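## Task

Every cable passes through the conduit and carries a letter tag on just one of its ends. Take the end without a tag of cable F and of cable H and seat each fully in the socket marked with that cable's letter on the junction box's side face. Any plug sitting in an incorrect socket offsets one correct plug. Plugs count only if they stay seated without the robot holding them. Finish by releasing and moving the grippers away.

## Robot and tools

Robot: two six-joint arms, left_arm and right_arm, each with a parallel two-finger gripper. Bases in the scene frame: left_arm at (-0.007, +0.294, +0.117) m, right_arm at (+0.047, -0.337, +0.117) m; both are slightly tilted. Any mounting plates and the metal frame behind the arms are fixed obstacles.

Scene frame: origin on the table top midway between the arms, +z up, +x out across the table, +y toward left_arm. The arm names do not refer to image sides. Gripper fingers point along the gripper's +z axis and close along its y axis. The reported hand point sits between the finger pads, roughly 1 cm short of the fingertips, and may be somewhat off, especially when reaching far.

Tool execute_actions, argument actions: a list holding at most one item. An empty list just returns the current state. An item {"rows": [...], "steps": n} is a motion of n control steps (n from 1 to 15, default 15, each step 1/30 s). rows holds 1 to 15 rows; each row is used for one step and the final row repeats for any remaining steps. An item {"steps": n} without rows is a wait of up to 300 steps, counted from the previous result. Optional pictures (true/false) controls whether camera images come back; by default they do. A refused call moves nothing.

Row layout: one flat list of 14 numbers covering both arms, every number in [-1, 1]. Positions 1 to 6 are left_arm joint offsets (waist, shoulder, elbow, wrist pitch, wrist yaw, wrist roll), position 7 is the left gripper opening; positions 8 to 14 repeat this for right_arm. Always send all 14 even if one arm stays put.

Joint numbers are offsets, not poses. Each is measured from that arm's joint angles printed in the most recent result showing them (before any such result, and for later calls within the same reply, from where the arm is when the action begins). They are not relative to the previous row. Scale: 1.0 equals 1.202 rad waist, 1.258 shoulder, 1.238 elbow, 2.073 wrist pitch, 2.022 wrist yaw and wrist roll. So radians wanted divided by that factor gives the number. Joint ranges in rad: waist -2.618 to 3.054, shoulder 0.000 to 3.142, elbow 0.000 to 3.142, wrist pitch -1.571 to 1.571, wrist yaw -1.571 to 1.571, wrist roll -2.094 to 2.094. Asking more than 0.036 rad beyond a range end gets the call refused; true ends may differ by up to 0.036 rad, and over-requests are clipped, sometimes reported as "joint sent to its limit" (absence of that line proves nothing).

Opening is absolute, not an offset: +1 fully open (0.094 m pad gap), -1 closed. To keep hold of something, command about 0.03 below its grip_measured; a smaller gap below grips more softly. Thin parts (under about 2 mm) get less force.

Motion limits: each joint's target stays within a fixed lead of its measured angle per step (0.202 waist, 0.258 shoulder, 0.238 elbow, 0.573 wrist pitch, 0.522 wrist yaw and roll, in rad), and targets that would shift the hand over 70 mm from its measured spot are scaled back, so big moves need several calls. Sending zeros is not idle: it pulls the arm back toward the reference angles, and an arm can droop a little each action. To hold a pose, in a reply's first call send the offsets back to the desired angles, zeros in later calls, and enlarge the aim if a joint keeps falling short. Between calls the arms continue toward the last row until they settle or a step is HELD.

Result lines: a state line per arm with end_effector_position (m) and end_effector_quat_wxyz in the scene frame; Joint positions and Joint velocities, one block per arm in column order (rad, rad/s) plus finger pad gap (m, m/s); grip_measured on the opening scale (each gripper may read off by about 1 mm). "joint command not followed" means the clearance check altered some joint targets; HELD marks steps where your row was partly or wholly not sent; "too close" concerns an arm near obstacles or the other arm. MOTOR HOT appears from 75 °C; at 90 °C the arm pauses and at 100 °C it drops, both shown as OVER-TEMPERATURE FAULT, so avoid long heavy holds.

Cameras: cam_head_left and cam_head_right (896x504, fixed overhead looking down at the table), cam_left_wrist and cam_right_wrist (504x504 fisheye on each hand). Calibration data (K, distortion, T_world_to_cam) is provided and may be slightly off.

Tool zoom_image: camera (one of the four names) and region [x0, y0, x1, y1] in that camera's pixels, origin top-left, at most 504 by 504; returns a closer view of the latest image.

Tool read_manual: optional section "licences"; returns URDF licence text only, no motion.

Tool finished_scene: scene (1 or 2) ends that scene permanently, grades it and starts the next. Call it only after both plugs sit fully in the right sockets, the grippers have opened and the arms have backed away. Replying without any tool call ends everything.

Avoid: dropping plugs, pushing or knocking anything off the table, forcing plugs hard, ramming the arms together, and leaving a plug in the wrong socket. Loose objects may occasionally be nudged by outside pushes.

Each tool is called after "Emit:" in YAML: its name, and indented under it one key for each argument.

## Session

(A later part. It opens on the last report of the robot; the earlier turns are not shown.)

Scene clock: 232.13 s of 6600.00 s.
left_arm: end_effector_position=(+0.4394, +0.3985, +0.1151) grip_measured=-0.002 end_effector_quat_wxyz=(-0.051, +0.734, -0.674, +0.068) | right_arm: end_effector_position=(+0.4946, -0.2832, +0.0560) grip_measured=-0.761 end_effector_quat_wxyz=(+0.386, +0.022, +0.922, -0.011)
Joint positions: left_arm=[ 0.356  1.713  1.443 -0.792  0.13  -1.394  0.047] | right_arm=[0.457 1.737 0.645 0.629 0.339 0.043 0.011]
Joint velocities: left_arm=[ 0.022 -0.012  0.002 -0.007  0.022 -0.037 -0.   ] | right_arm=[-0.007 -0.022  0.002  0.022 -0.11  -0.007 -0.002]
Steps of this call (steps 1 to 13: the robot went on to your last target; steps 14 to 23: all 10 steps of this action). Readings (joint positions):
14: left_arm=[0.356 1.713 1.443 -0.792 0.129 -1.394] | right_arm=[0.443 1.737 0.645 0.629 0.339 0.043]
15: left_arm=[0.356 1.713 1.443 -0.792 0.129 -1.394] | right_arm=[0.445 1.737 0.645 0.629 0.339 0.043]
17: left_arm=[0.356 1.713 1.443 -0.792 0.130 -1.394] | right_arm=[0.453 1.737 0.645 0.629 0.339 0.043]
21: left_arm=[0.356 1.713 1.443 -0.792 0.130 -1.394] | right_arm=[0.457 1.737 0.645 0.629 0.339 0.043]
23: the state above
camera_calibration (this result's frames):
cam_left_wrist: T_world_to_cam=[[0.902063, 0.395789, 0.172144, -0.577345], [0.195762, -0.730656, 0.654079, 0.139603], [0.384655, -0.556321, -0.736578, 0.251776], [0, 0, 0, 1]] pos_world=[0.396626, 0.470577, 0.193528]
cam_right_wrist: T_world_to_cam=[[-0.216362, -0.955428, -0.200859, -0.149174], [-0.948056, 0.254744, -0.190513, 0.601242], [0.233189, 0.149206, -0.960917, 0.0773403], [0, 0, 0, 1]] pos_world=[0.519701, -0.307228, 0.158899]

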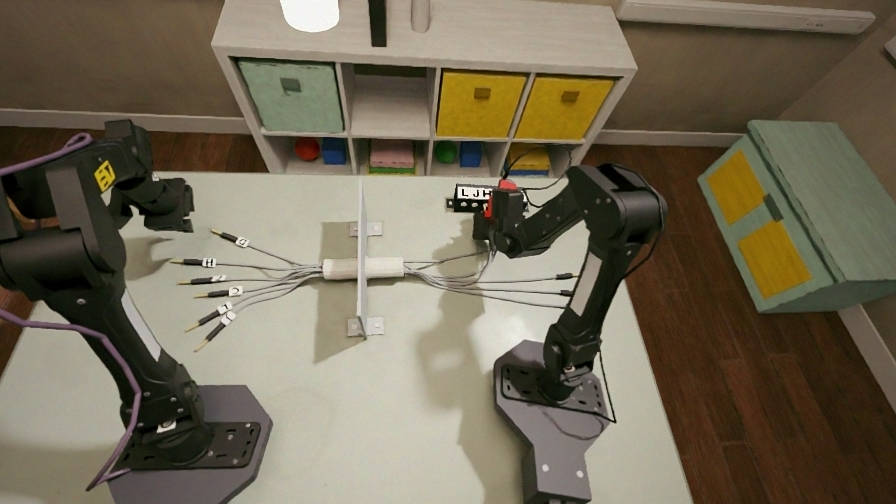

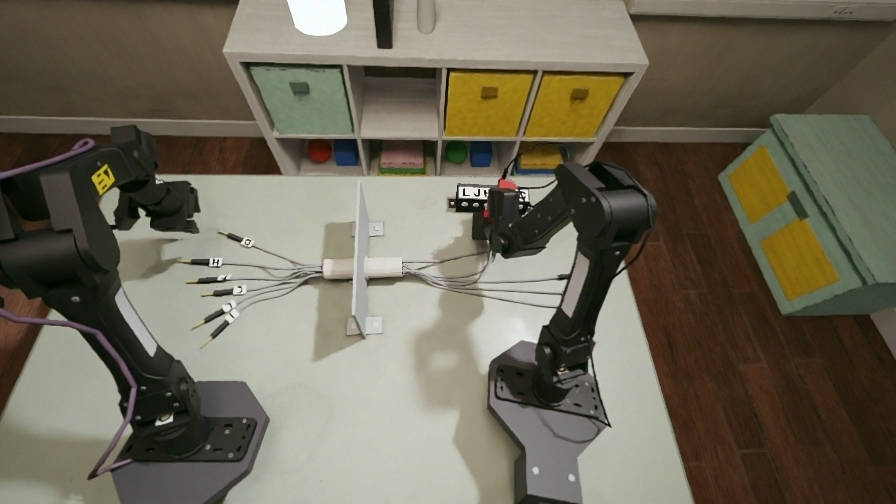

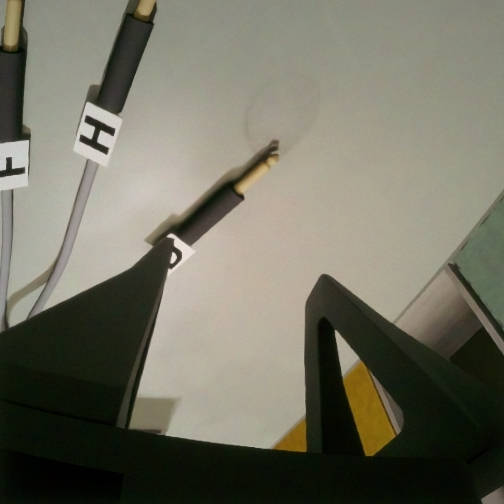

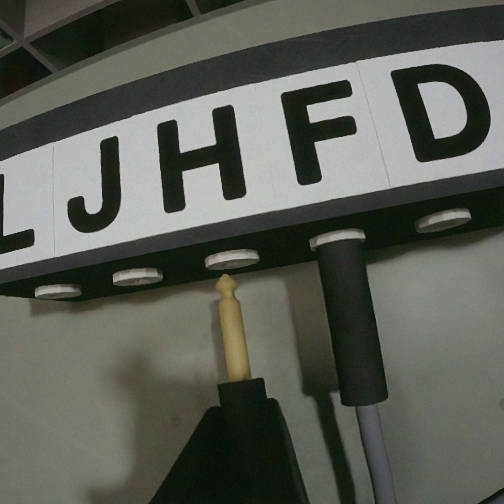

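Emit:
execute_actions:
  actions:
    - {"rows":[[0,0,0,0,0,0,0,0,0,0,0,0.011,0,-0.81]],"steps":10}

Emit:
zoom_image:
  camera: "cam_right_wrist"
  region: [140,200,320,330]

Scene clock: 233.20 s of 6600.00 s.
left_arm: end_effector_position=(+0.4395, +0.3984, +0.1151) grip_measured=-0.002 end_effector_quat_wxyz=(-0.051, +0.734, -0.674, +0.068) | right_arm: end_effector_position=(+0.4945, -0.2856, +0.0561) grip_measured=-0.761 end_effector_quat_wxyz=(+0.386, +0.025, +0.922, -0.018)
Joint positions: left_arm=[ 0.356  1.713  1.443 -0.792  0.131 -1.394  0.047] | right_arm=[0.457 1.737 0.645 0.629 0.352 0.043 0.011]
Joint velocities: left_arm=[ 0.012 -0.002 -0.022  0.007 -0.022 -0.037 -0.001] | right_arm=[ 0.002  0.002 -0.002 -0.051  0.007 -0.066 -0.   ]
Steps of this call (steps 1 to 15: the robot went on to your last target; steps 16 to 22: nothing new was sent; steps 23 to 32: all 10 steps of this action). Readings (joint positions):
23: left_arm=[0.356 1.713 1.443 -0.792 0.130 -1.394] | right_arm=[0.457 1.737 0.645 0.629 0.340 0.043]
24: left_arm=[0.356 1.713 1.443 -0.792 0.130 -1.394] | right_arm=[0.457 1.737 0.645 0.629 0.343 0.043]
26: left_arm=[0.356 1.713 1.443 -0.792 0.131 -1.394] | right_arm=[0.457 1.737 0.645 0.629 0.347 0.043]
30: left_arm=[0.356 1.713 1.443 -0.792 0.131 -1.394] | right_arm=[0.457 1.737 0.645 0.629 0.351 0.043]
32: the state above
camera_calibration (this result's frames):
cam_left_wrist: T_world_to_cam=[[0.902077, 0.395805, 0.172036, -0.577325], [0.195544, -0.730204, 0.654649, 0.139345], [0.384734, -0.556903, -0.736097, 0.251837], [0, 0, 0, 1]] pos_world=[0.396653, 0.470507, 0.193475]
cam_right_wrist: T_world_to_cam=[[-0.225664, -0.955164, -0.191669, -0.147344], [-0.945504, 0.26214, -0.193144, 0.602824], [0.234728, 0.137638, -0.962267, 0.0738215], [0, 0, 0, 1]] pos_world=[0.519395, -0.308923, 0.159227]

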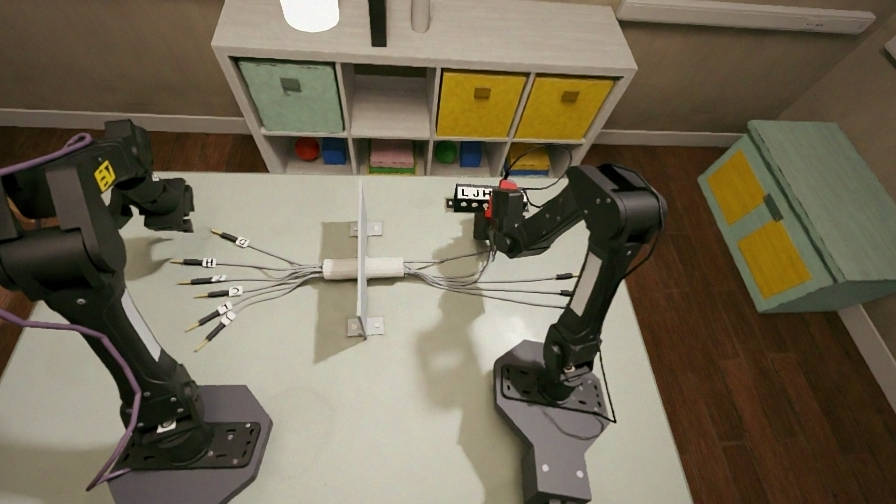

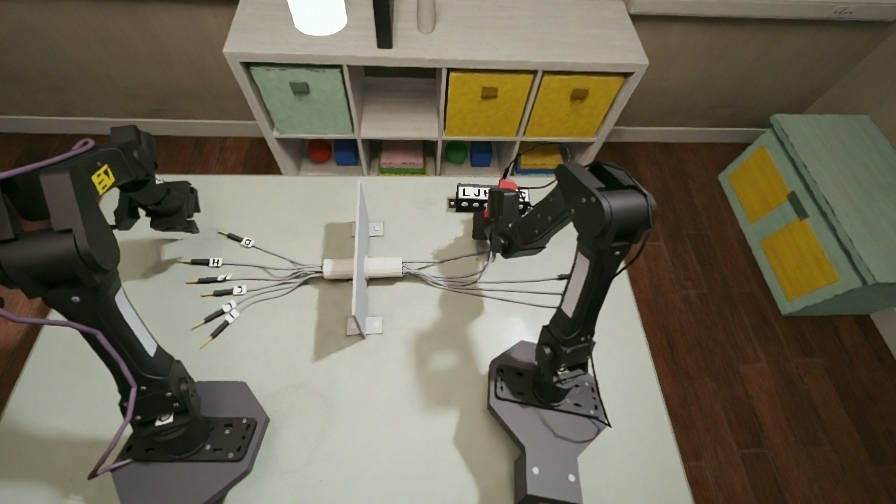

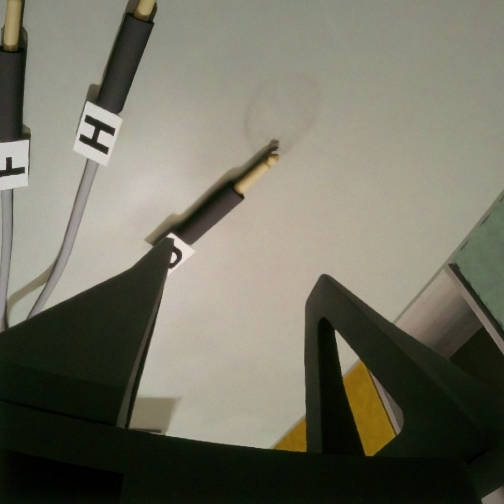

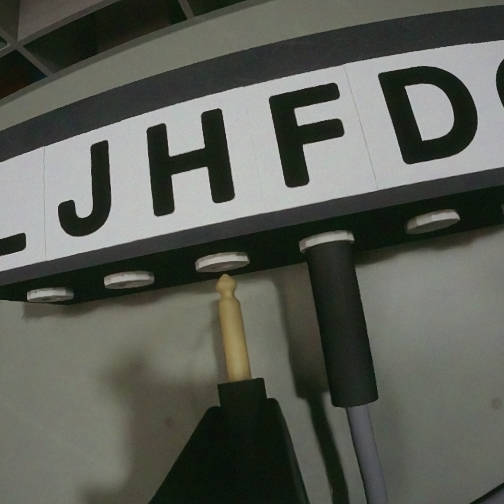

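Region (140, 200, 320, 330) of cam_right_wrist's 504x504 image, scaled by 2.800, with more detail than that image has.

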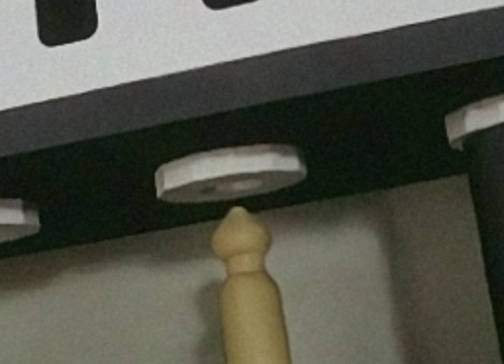

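Emit:
execute_actions:
  actions:
    - {"rows":[[0,0,0,0,0,0,0,-0.004,0.004,0.03,0,0,0,-0.81],[0,0,0,0,0,0,0,-0.005,0.008,0.04,0,0,0,-0.81],[0,0,0,0,0,0,0,-0.006,0.012,0.05,-0.003,0,0,-0.81],[0,0,0,0,0,0,0,-0.008,0.018,0.06,-0.006,0,0,-0.81],[0,0,0,0,0,0,0,-0.01,0.024,0.07,-0.009,0,0,-0.81]],"steps":15}

Emit:
zoom_image:
  camera: "cam_right_wrist"
  region: [120,200,340,400]

Scene clock: 234.77 s of 6600.00 s.
left_arm: end_effector_position=(+0.4395, +0.3982, +0.1151) grip_measured=-0.002 end_effector_quat_wxyz=(-0.051, +0.734, -0.674, +0.068) | right_arm: end_effector_position=(+0.5051, -0.2859, +0.0562) grip_measured=-0.761 end_effector_quat_wxyz=(+0.385, +0.027, +0.922, -0.021)
Joint positions: left_arm=[ 0.356  1.713  1.443 -0.792  0.131 -1.394  0.047] | right_arm=[0.454 1.758 0.692 0.602 0.357 0.043 0.011]
Joint velocities: left_arm=[ 0.007 -0.022 -0.002  0.007  0.037  0.051 -0.001] | right_arm=[-0.002 -0.002  0.012  0.051  0.081  0.081 -0.001]
Steps of this call (steps 1 to 15: the robot went on to your last target; steps 16 to 32: nothing new was sent; steps 33 to 47: all 15 steps of this action). Readings (joint positions):
33: left_arm=[0.356 1.713 1.443 -0.792 0.131 -1.394] | right_arm=[0.457 1.737 0.645 0.629 0.354 0.043]
34: left_arm=[0.356 1.713 1.443 -0.792 0.131 -1.394] | right_arm=[0.457 1.737 0.647 0.628 0.354 0.043]
36: left_arm=[0.356 1.713 1.443 -0.792 0.131 -1.394] | right_arm=[0.457 1.742 0.663 0.620 0.354 0.043]
40: left_arm=[0.356 1.713 1.443 -0.792 0.131 -1.394] | right_arm=[0.454 1.758 0.692 0.602 0.357 0.043]
47: the state above
camera_calibration (this result's frames):
cam_left_wrist: T_world_to_cam=[[0.90209, 0.395821, 0.171928, -0.577306], [0.195325, -0.729752, 0.655218, 0.139088], [0.384813, -0.557484, -0.735616, 0.251898], [0, 0, 0, 1]] pos_world=[0.396681, 0.470438, 0.193423]
cam_right_wrist: T_world_to_cam=[[-0.232516, -0.954499, -0.18673, -0.141824], [-0.943886, 0.267757, -0.193355, 0.613733], [0.234556, 0.131294, -0.963195, 0.0697415], [0, 0, 0, 1]] pos_world=[0.529959, -0.308858, 0.159361]

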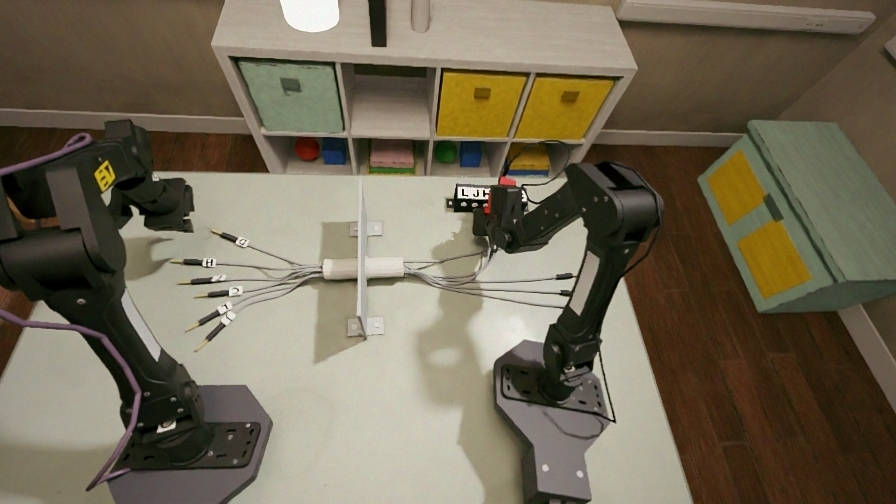

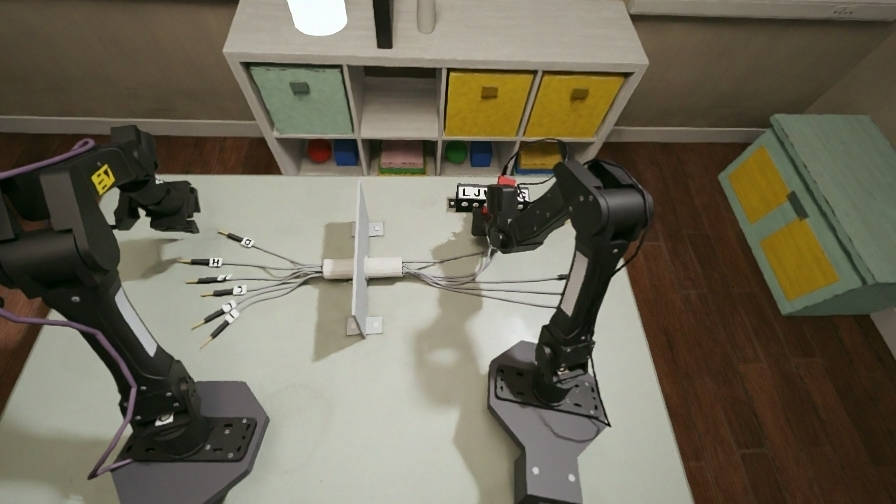

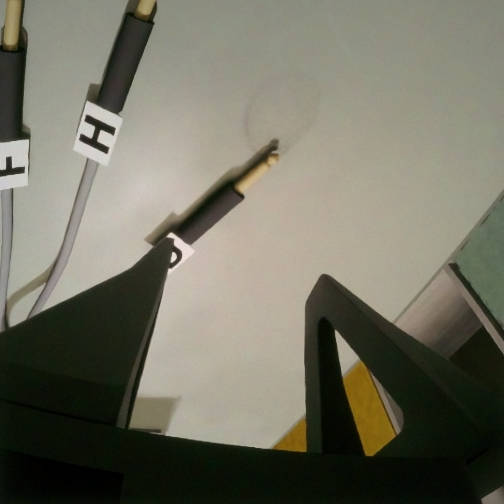

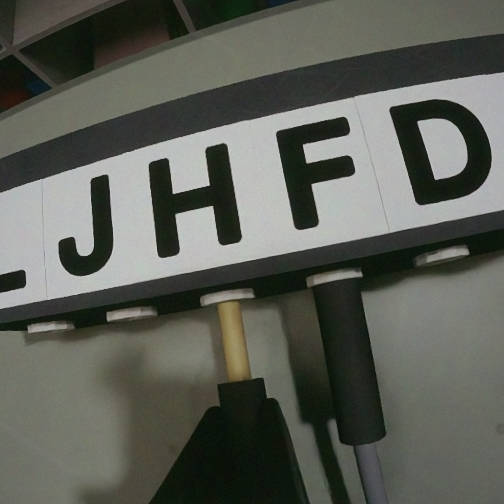

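Region (120, 200, 340, 400) of cam_right_wrist's 504x504 image, scaled by 2.291, with more detail than that image has; it fills the top 458 rows of this view, and the rest is white.

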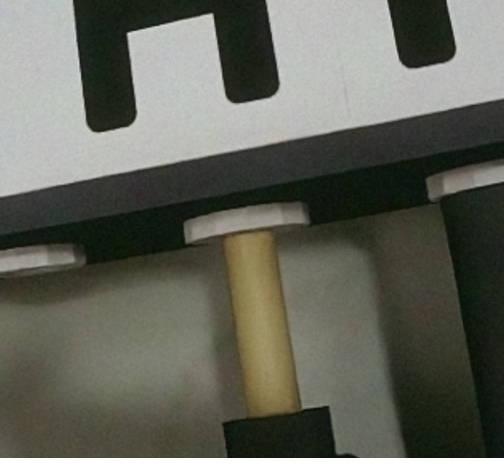

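Emit:
execute_actions:
  actions:
    - {"rows":[[0,0,0,0,0,0,0,-0.004,0.01,0.04,0.005,-0.004,0,-0.81],[0,0,0,0,0,0,0,-0.005,0.015,0.06,0.005,-0.005,0,-0.81],[0,0,0,0,0,0,0,-0.006,0.02,0.08,0.005,-0.006,0,-0.81],[0,0,0,0,0,0,0,-0.007,0.026,0.1,0.005,-0.007,0,-0.81],[0,0,0,0,0,0,0,-0.008,0.032,0.12,0.005,-0.008,0,-0.81]],"steps":15}

Scene clock: 237.07 s of 6600.00 s.
left_arm: end_effector_position=(+0.4395, +0.3981, +0.1151) grip_measured=-0.002 end_effector_quat_wxyz=(-0.051, +0.734, -0.674, +0.069) | right_arm: end_effector_position=(+0.5199, -0.2863, +0.0542) grip_measured=-0.761 end_effector_quat_wxyz=(+0.376, +0.028, +0.926, -0.031)
Joint positions: left_arm=[ 0.356  1.713  1.443 -0.792  0.132 -1.394  0.047] | right_arm=[0.451 1.79  0.775 0.529 0.374 0.043 0.011]
Joint velocities: left_arm=[ 0.027  0.002  0.002  0.022 -0.037 -0.007 -0.001] | right_arm=[-0.002 -0.007  0.007 -0.081 -0.037  0.022 -0.001]
Steps of this call (steps 1 to 15: the robot went on to your last target; steps 16 to 54: nothing new was sent; steps 55 to 69: all 15 steps of this action). Readings (joint positions):
55: left_arm=[0.356 1.713 1.443 -0.792 0.131 -1.394] | right_arm=[0.454 1.758 0.692 0.602 0.357 0.043]
56: left_arm=[0.356 1.713 1.443 -0.792 0.132 -1.394] | right_arm=[0.454 1.758 0.696 0.598 0.358 0.043]
58: left_arm=[0.356 1.713 1.443 -0.792 0.132 -1.394] | right_arm=[0.454 1.760 0.713 0.568 0.361 0.043]
62: left_arm=[0.356 1.713 1.443 -0.792 0.132 -1.394] | right_arm=[0.451 1.789 0.770 0.535 0.373 0.043]
69: the state above
camera_calibration (this result's frames):
cam_left_wrist: T_world_to_cam=[[0.902104, 0.395837, 0.17182, -0.577287], [0.195106, -0.729299, 0.655787, 0.13883], [0.384892, -0.558065, -0.735134, 0.251959], [0, 0, 0, 1]] pos_world=[0.396709, 0.470369, 0.19337]
cam_right_wrist: T_world_to_cam=[[-0.245858, -0.955153, -0.165038, -0.133558], [-0.945098, 0.274032, -0.178033, 0.628987], [0.215274, 0.112206, -0.970086, 0.0693843], [0, 0, 0, 1]] pos_world=[0.546682, -0.307716, 0.157247]

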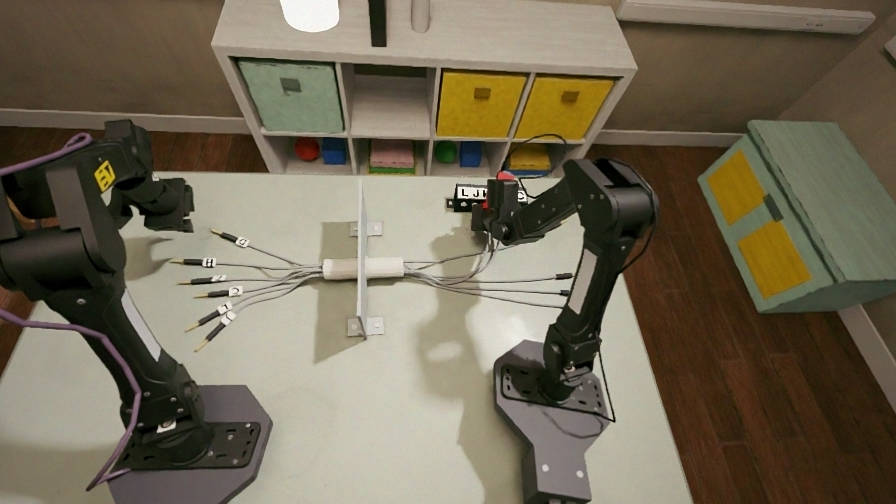

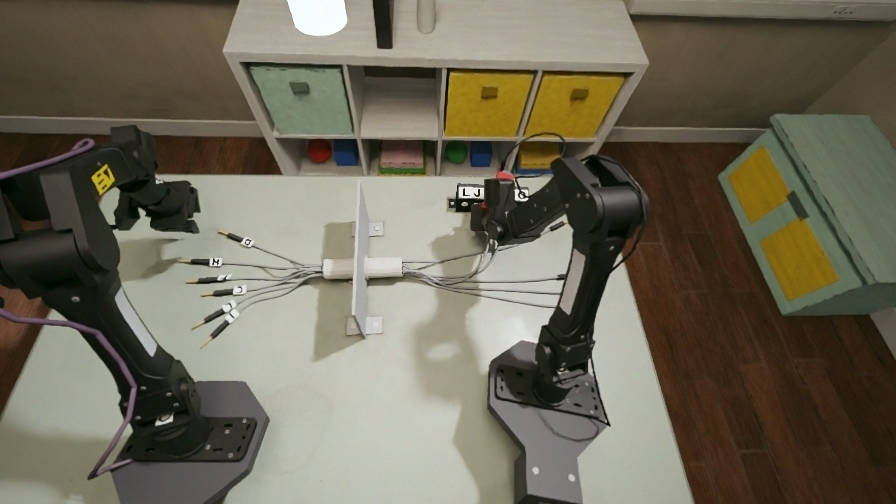

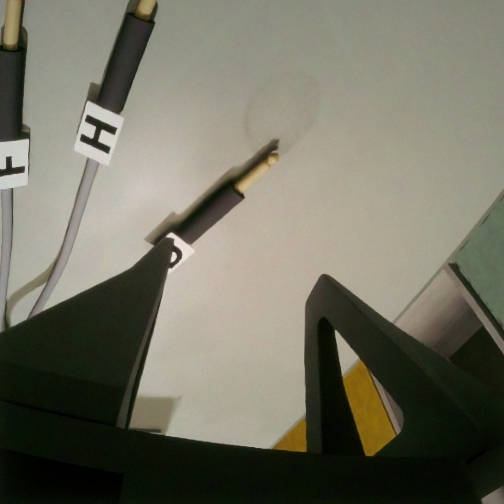

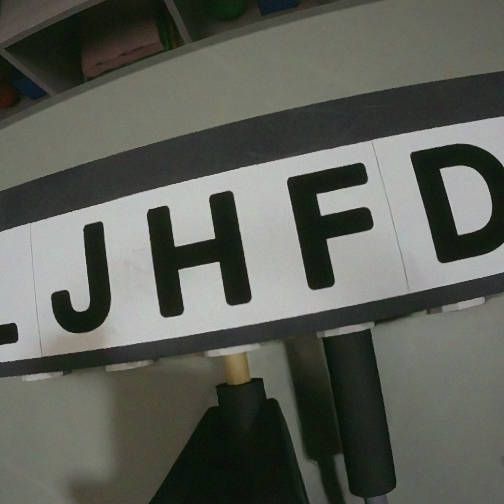

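Progress. Again.

Emit:
execute_actions:
  actions:
    - {"rows":[[0,0,0,0,0,0,0,-0.004,0.01,0.04,0.01,-0.008,0,-0.81],[0,0,0,0,0,0,0,-0.005,0.015,0.06,0.01,-0.008,0,-0.81],[0,0,0,0,0,0,0,-0.006,0.02,0.08,0.01,-0.008,0,-0.81],[0,0,0,0,0,0,0,-0.007,0.024,0.1,0.01,-0.008,0,-0.81]],"steps":15}

Scene clock: 238.23 s of 6600.00 s.
left_arm: end_effector_position=(+0.4396, +0.3980, +0.1151) grip_measured=-0.002 end_effector_quat_wxyz=(-0.050, +0.734, -0.674, +0.069) | right_arm: end_effector_position=(+0.5282, -0.2870, +0.0538) grip_measured=-0.761 end_effector_quat_wxyz=(+0.366, +0.028, +0.929, -0.040)
Joint positions: left_arm=[ 0.356  1.713  1.443 -0.792  0.133 -1.394  0.047] | right_arm=[0.451 1.805 0.831 0.465 0.39  0.043 0.011]
Joint velocities: left_arm=[ 0.007 -0.012  0.012  0.037 -0.051 -0.007  0.001] | right_arm=[-0.007  0.017 -0.002  0.022 -0.037 -0.051 -0.   ]
Steps of this call (steps 1 to 15: the robot went on to your last target; steps 16 to 20: nothing new was sent; steps 21 to 35: all 15 steps of this action). Readings (joint positions):
21: left_arm=[0.356 1.713 1.443 -0.792 0.132 -1.394] | right_arm=[0.451 1.790 0.775 0.525 0.375 0.043]
22: left_arm=[0.356 1.713 1.443 -0.792 0.132 -1.394] | right_arm=[0.451 1.790 0.778 0.522 0.376 0.043]
24: left_arm=[0.356 1.713 1.443 -0.792 0.132 -1.394] | right_arm=[0.451 1.793 0.797 0.498 0.379 0.043]
28: left_arm=[0.356 1.713 1.443 -0.792 0.132 -1.394] | right_arm=[0.451 1.805 0.830 0.470 0.390 0.043]
35: the state above
camera_calibration (this result's frames):
cam_left_wrist: T_world_to_cam=[[0.902118, 0.395852, 0.171712, -0.577267], [0.194888, -0.728846, 0.656355, 0.138572], [0.384971, -0.558645, -0.734651, 0.252019], [0, 0, 0, 1]] pos_world=[0.396737, 0.4703, 0.193317]
cam_right_wrist: T_world_to_cam=[[-0.254886, -0.956104, -0.144564, -0.128884], [-0.947062, 0.277014, -0.162284, 0.637983], [0.195207, 0.0955471, -0.976097, 0.0734424], [0, 0, 0, 1]] pos_world=[0.557023, -0.306973, 0.15659]

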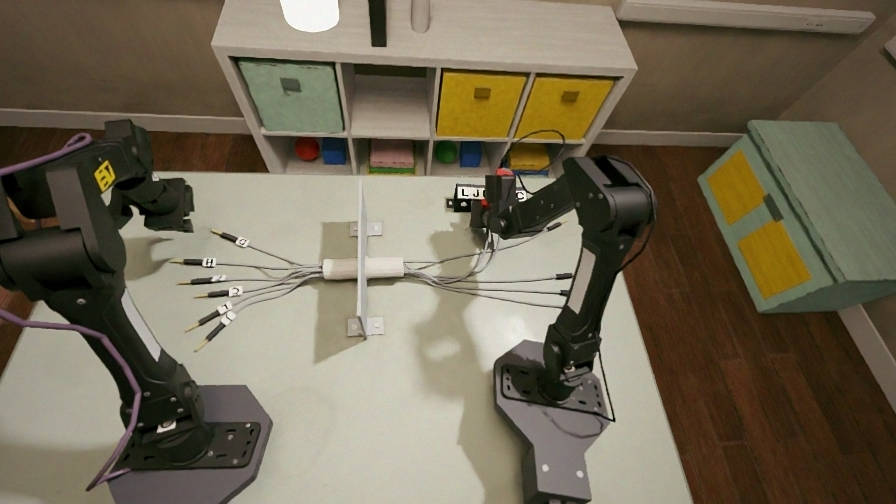

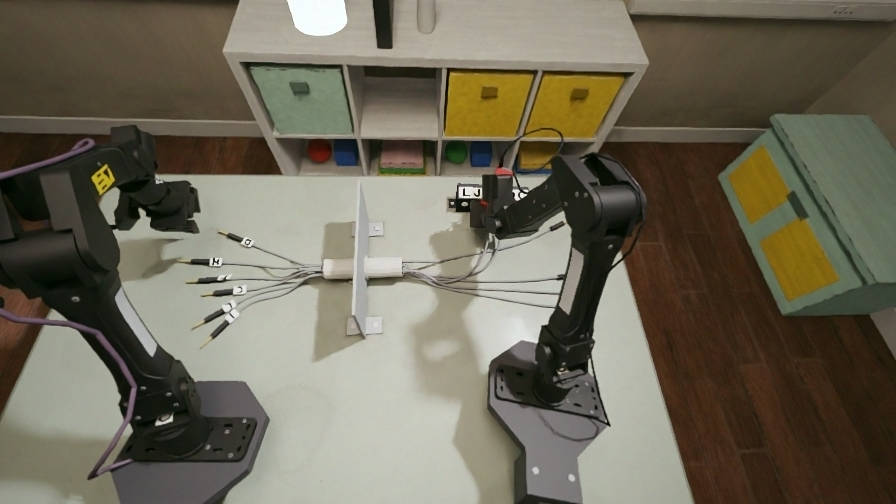

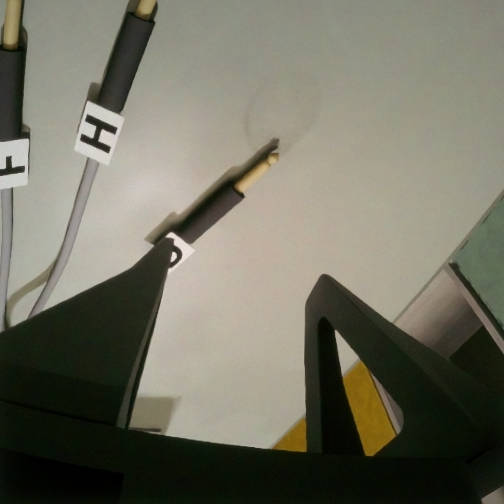

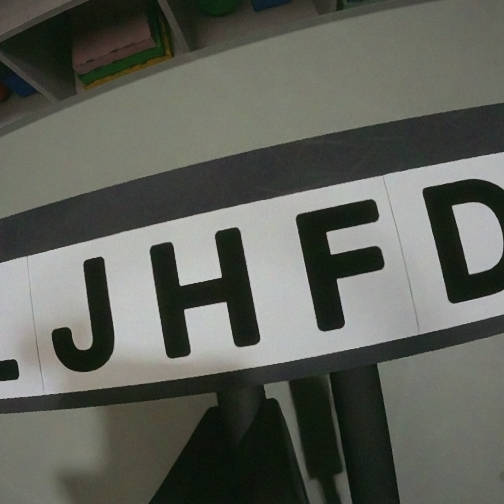

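Looks seated. One short extra push, then release and retreat.

Emit:
execute_actions:
  actions:
    - {"rows":[[0,0,0,0,0,0,0,0,0.015,0.06,0.015,-0.008,0,-0.81],[0,0,0,0,0,0,0,0,0.015,0.07,0.015,-0.008,0,-0.81],[0,0,0,0,0,0,0,0,0.015,0.07,0.015,-0.008,0,-0.81],[0,0,0,0,0,0,0,0,0.015,0.07,0.015,-0.008,0,-0.81],[0,0,0,0,0,0,0,0,0.015,0.07,0.015,-0.008,0,-0.81],[0,0,0,0,0,0,0,0,0,0.02,0.01,0,0,-0.81],[0,0,0,0,0,0,0,0,0,0.02,0.01,0,0,-0.55],[0,0,0,0,0,0,0,0,0,0.02,0.01,0,0,-0.55],[0,0,0,0,0,0,0,0,0,0.02,0.01,0,0,-0.55],[0,0,0,0,0,0,0,0,-0.04,0,0.01,0,0,-0.55],[0,0,0,0,0,0,0,0,-0.08,-0.02,0.01,0,0,-0.55],[0,0,0,0,0,0,0,0,-0.12,-0.05,0,0,0,-0.55],[0,0,0,0,0,0,0,0,-0.17,-0.08,0,0,0,-0.55],[0,0,0,0,0,0,0,0,-0.22,-0.11,0,0,0,-0.55]],"steps":15}

Emit:
execute_actions:
  actions:
    - {"rows":[[0,0,0,0,0,0,0,0,-0.1,-0.06,0,0,0,-0.55],[0,0,0,0,0,0,0,0,-0.2,-0.1,0,0,0,-0.55],[0,0,0,0,0,0,0,0,-0.3,-0.14,0,0,0,-0.55]],"steps":15}

Scene clock: 240.30 s of 6600.00 s.
left_arm: end_effector_position=(+0.4396, +0.3979, +0.1152) grip_measured=-0.002 end_effector_quat_wxyz=(-0.050, +0.734, -0.674, +0.069) | right_arm: end_effector_position=(+0.5157, -0.2972, +0.0934) grip_measured=-0.553 end_effector_quat_wxyz=(+0.392, +0.036, +0.918, -0.035)
Joint positions: left_arm=[ 0.356  1.713  1.443 -0.792  0.134 -1.394  0.047] | right_arm=[0.453 1.634 0.737 0.449 0.389 0.043 0.021]
Joint velocities: left_arm=[ 0.012 -0.007  0.012  0.081 -0.007  0.022 -0.001] | right_arm=[ 0.007 -1.531 -0.813  0.051  0.022  0.066  0.   ]
Steps of this call (steps 1 to 15: the robot went on to your last target; steps 16 to 47: nothing new was sent; steps 48 to 62: all 15 steps of this action). Readings (joint positions):
48: left_arm=[0.356 1.713 1.443 -0.792 0.133 -1.394] | right_arm=[0.451 1.805 0.833 0.462 0.390 0.043]
49: left_arm=[0.356 1.713 1.443 -0.792 0.133 -1.394] | right_arm=[0.451 1.805 0.837 0.453 0.392 0.043]
51: left_arm=[0.356 1.713 1.443 -0.792 0.133 -1.394] | right_arm=[0.452 1.805 0.845 0.436 0.394 0.043]
55: left_arm=[0.356 1.713 1.443 -0.792 0.133 -1.394] | right_arm=[0.453 1.806 0.848 0.437 0.396 0.043]
62: the state above
camera_calibration (this result's frames):
cam_left_wrist: T_world_to_cam=[[0.902131, 0.395868, 0.171604, -0.577248], [0.194669, -0.728392, 0.656923, 0.138315], [0.38505, -0.559225, -0.734169, 0.25208], [0, 0, 0, 1]] pos_world=[0.396764, 0.47023, 0.193265]
cam_right_wrist: T_world_to_cam=[[-0.255578, -0.951281, -0.172464, -0.131724], [-0.933188, 0.28936, -0.213146, 0.636678], [0.252666, 0.106465, -0.961678, 0.0877448], [0, 0, 0, 1]] pos_world=[0.538304, -0.318878, 0.19737]

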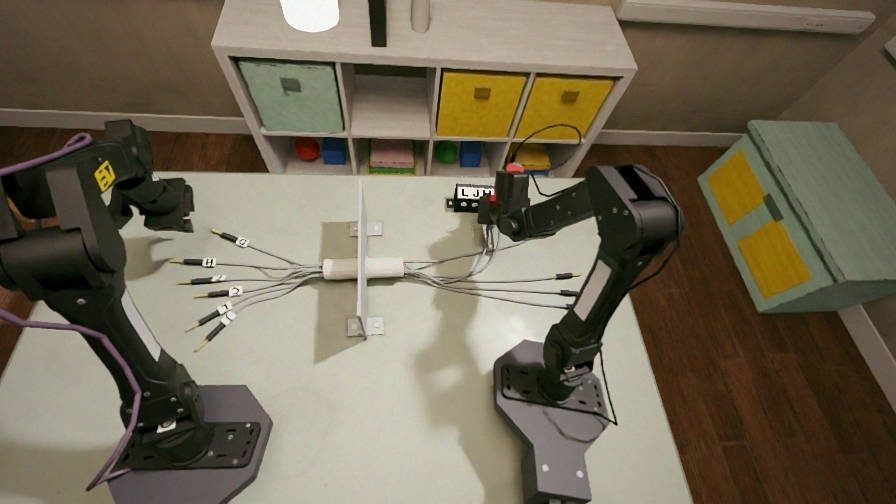

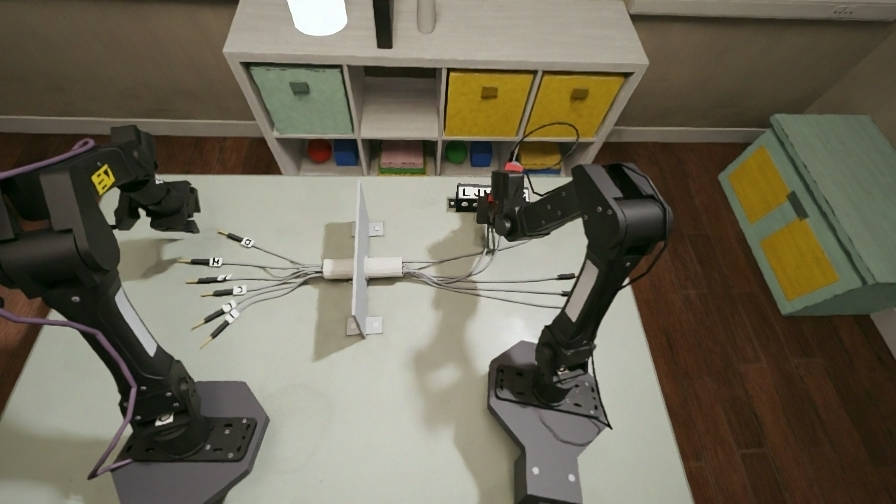

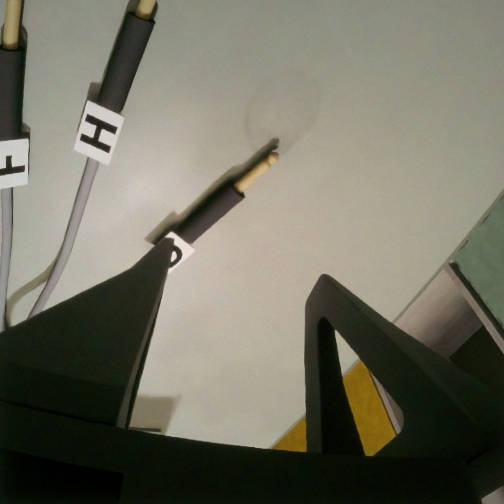

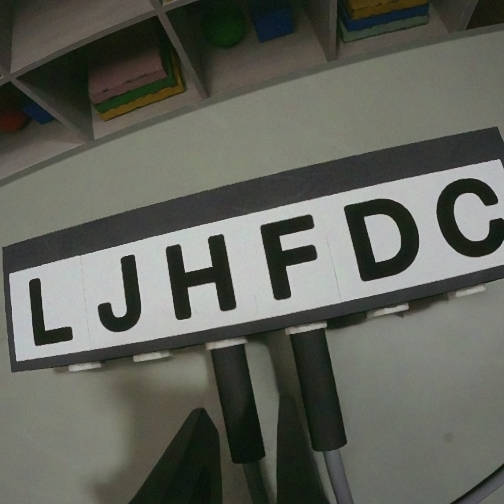

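Scene clock: 240.80 s of 6600.00 s.
left_arm: end_effector_position=(+0.4396, +0.3978, +0.1152) grip_measured=-0.002 end_effector_quat_wxyz=(-0.050, +0.734, -0.674, +0.069) | right_arm: end_effector_position=(+0.4954, -0.3214, +0.1875) grip_measured=-0.553 end_effector_quat_wxyz=(+0.487, +0.070, +0.870, -0.018)
Joint positions: left_arm=[ 0.356  1.713  1.443 -0.792  0.134 -1.394  0.047] | right_arm=[0.453 1.258 0.578 0.458 0.389 0.043 0.021]
Joint velocities: left_arm=[-0.007  0.002 -0.012 -0.022 -0.007  0.037 -0.   ] | right_arm=[-0.012 -0.007 -0.007 -0.007  0.125 -0.051 -0.001]
Steps of this call (steps 1 to 15: all 15 steps of this action). Readings (joint positions):
1: left_arm=[0.356 1.713 1.443 -0.792 0.134 -1.394] | right_arm=[0.453 1.587 0.714 0.450 0.389 0.043]
2: left_arm=[0.356 1.713 1.443 -0.792 0.134 -1.394] | right_arm=[0.453 1.538 0.692 0.451 0.388 0.043]
4: left_arm=[0.356 1.713 1.443 -0.792 0.134 -1.394] | right_arm=[0.453 1.401 0.621 0.448 0.387 0.043]
8: left_arm=[0.356 1.713 1.443 -0.792 0.134 -1.394] | right_arm=[0.453 1.259 0.583 0.463 0.389 0.043]
15: the state above
camera_calibration (this result's frames):
cam_left_wrist: T_world_to_cam=[[0.902138, 0.395876, 0.17155, -0.577238], [0.194559, -0.728166, 0.657207, 0.138186], [0.385089, -0.559515, -0.733927, 0.25211], [0, 0, 0, 1]] pos_world=[0.396778, 0.470196, 0.193238]
cam_right_wrist: T_world_to_cam=[[-0.249805, -0.928983, -0.273109, -0.12048], [-0.852921, 0.34463, -0.392117, 0.656386], [0.458392, 0.134987, -0.878439, 0.0775818], [0, 0, 0, 1]] pos_world=[0.494186, -0.348606, 0.292627]

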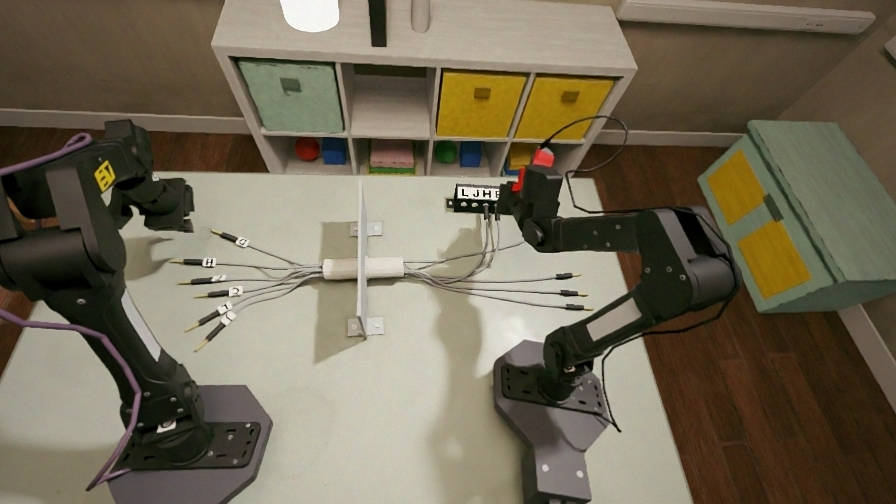

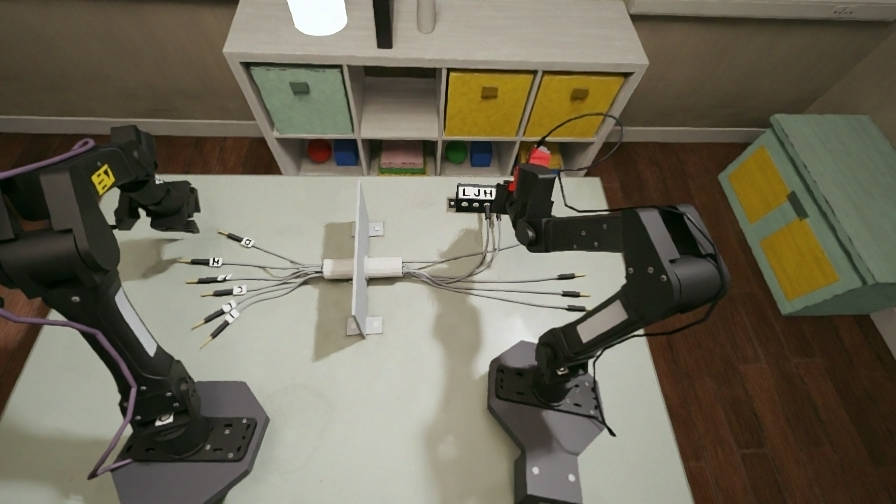

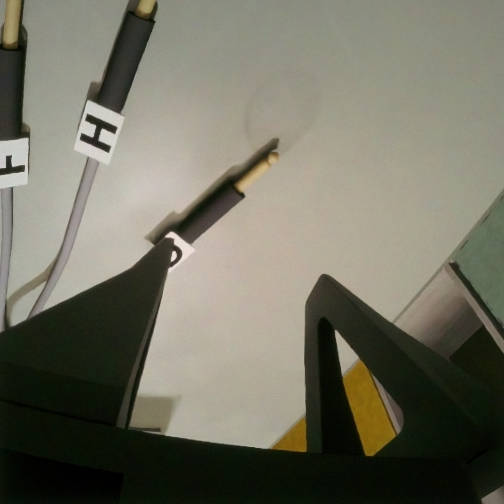

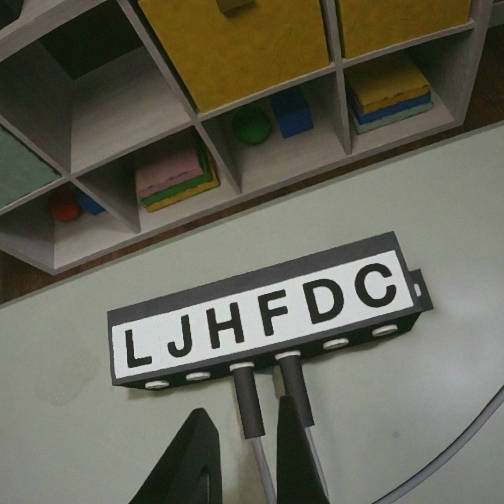

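Both seated, arm clear.

Emit:
finished_scene:
  scene: 1

The scene is finished: the task was done.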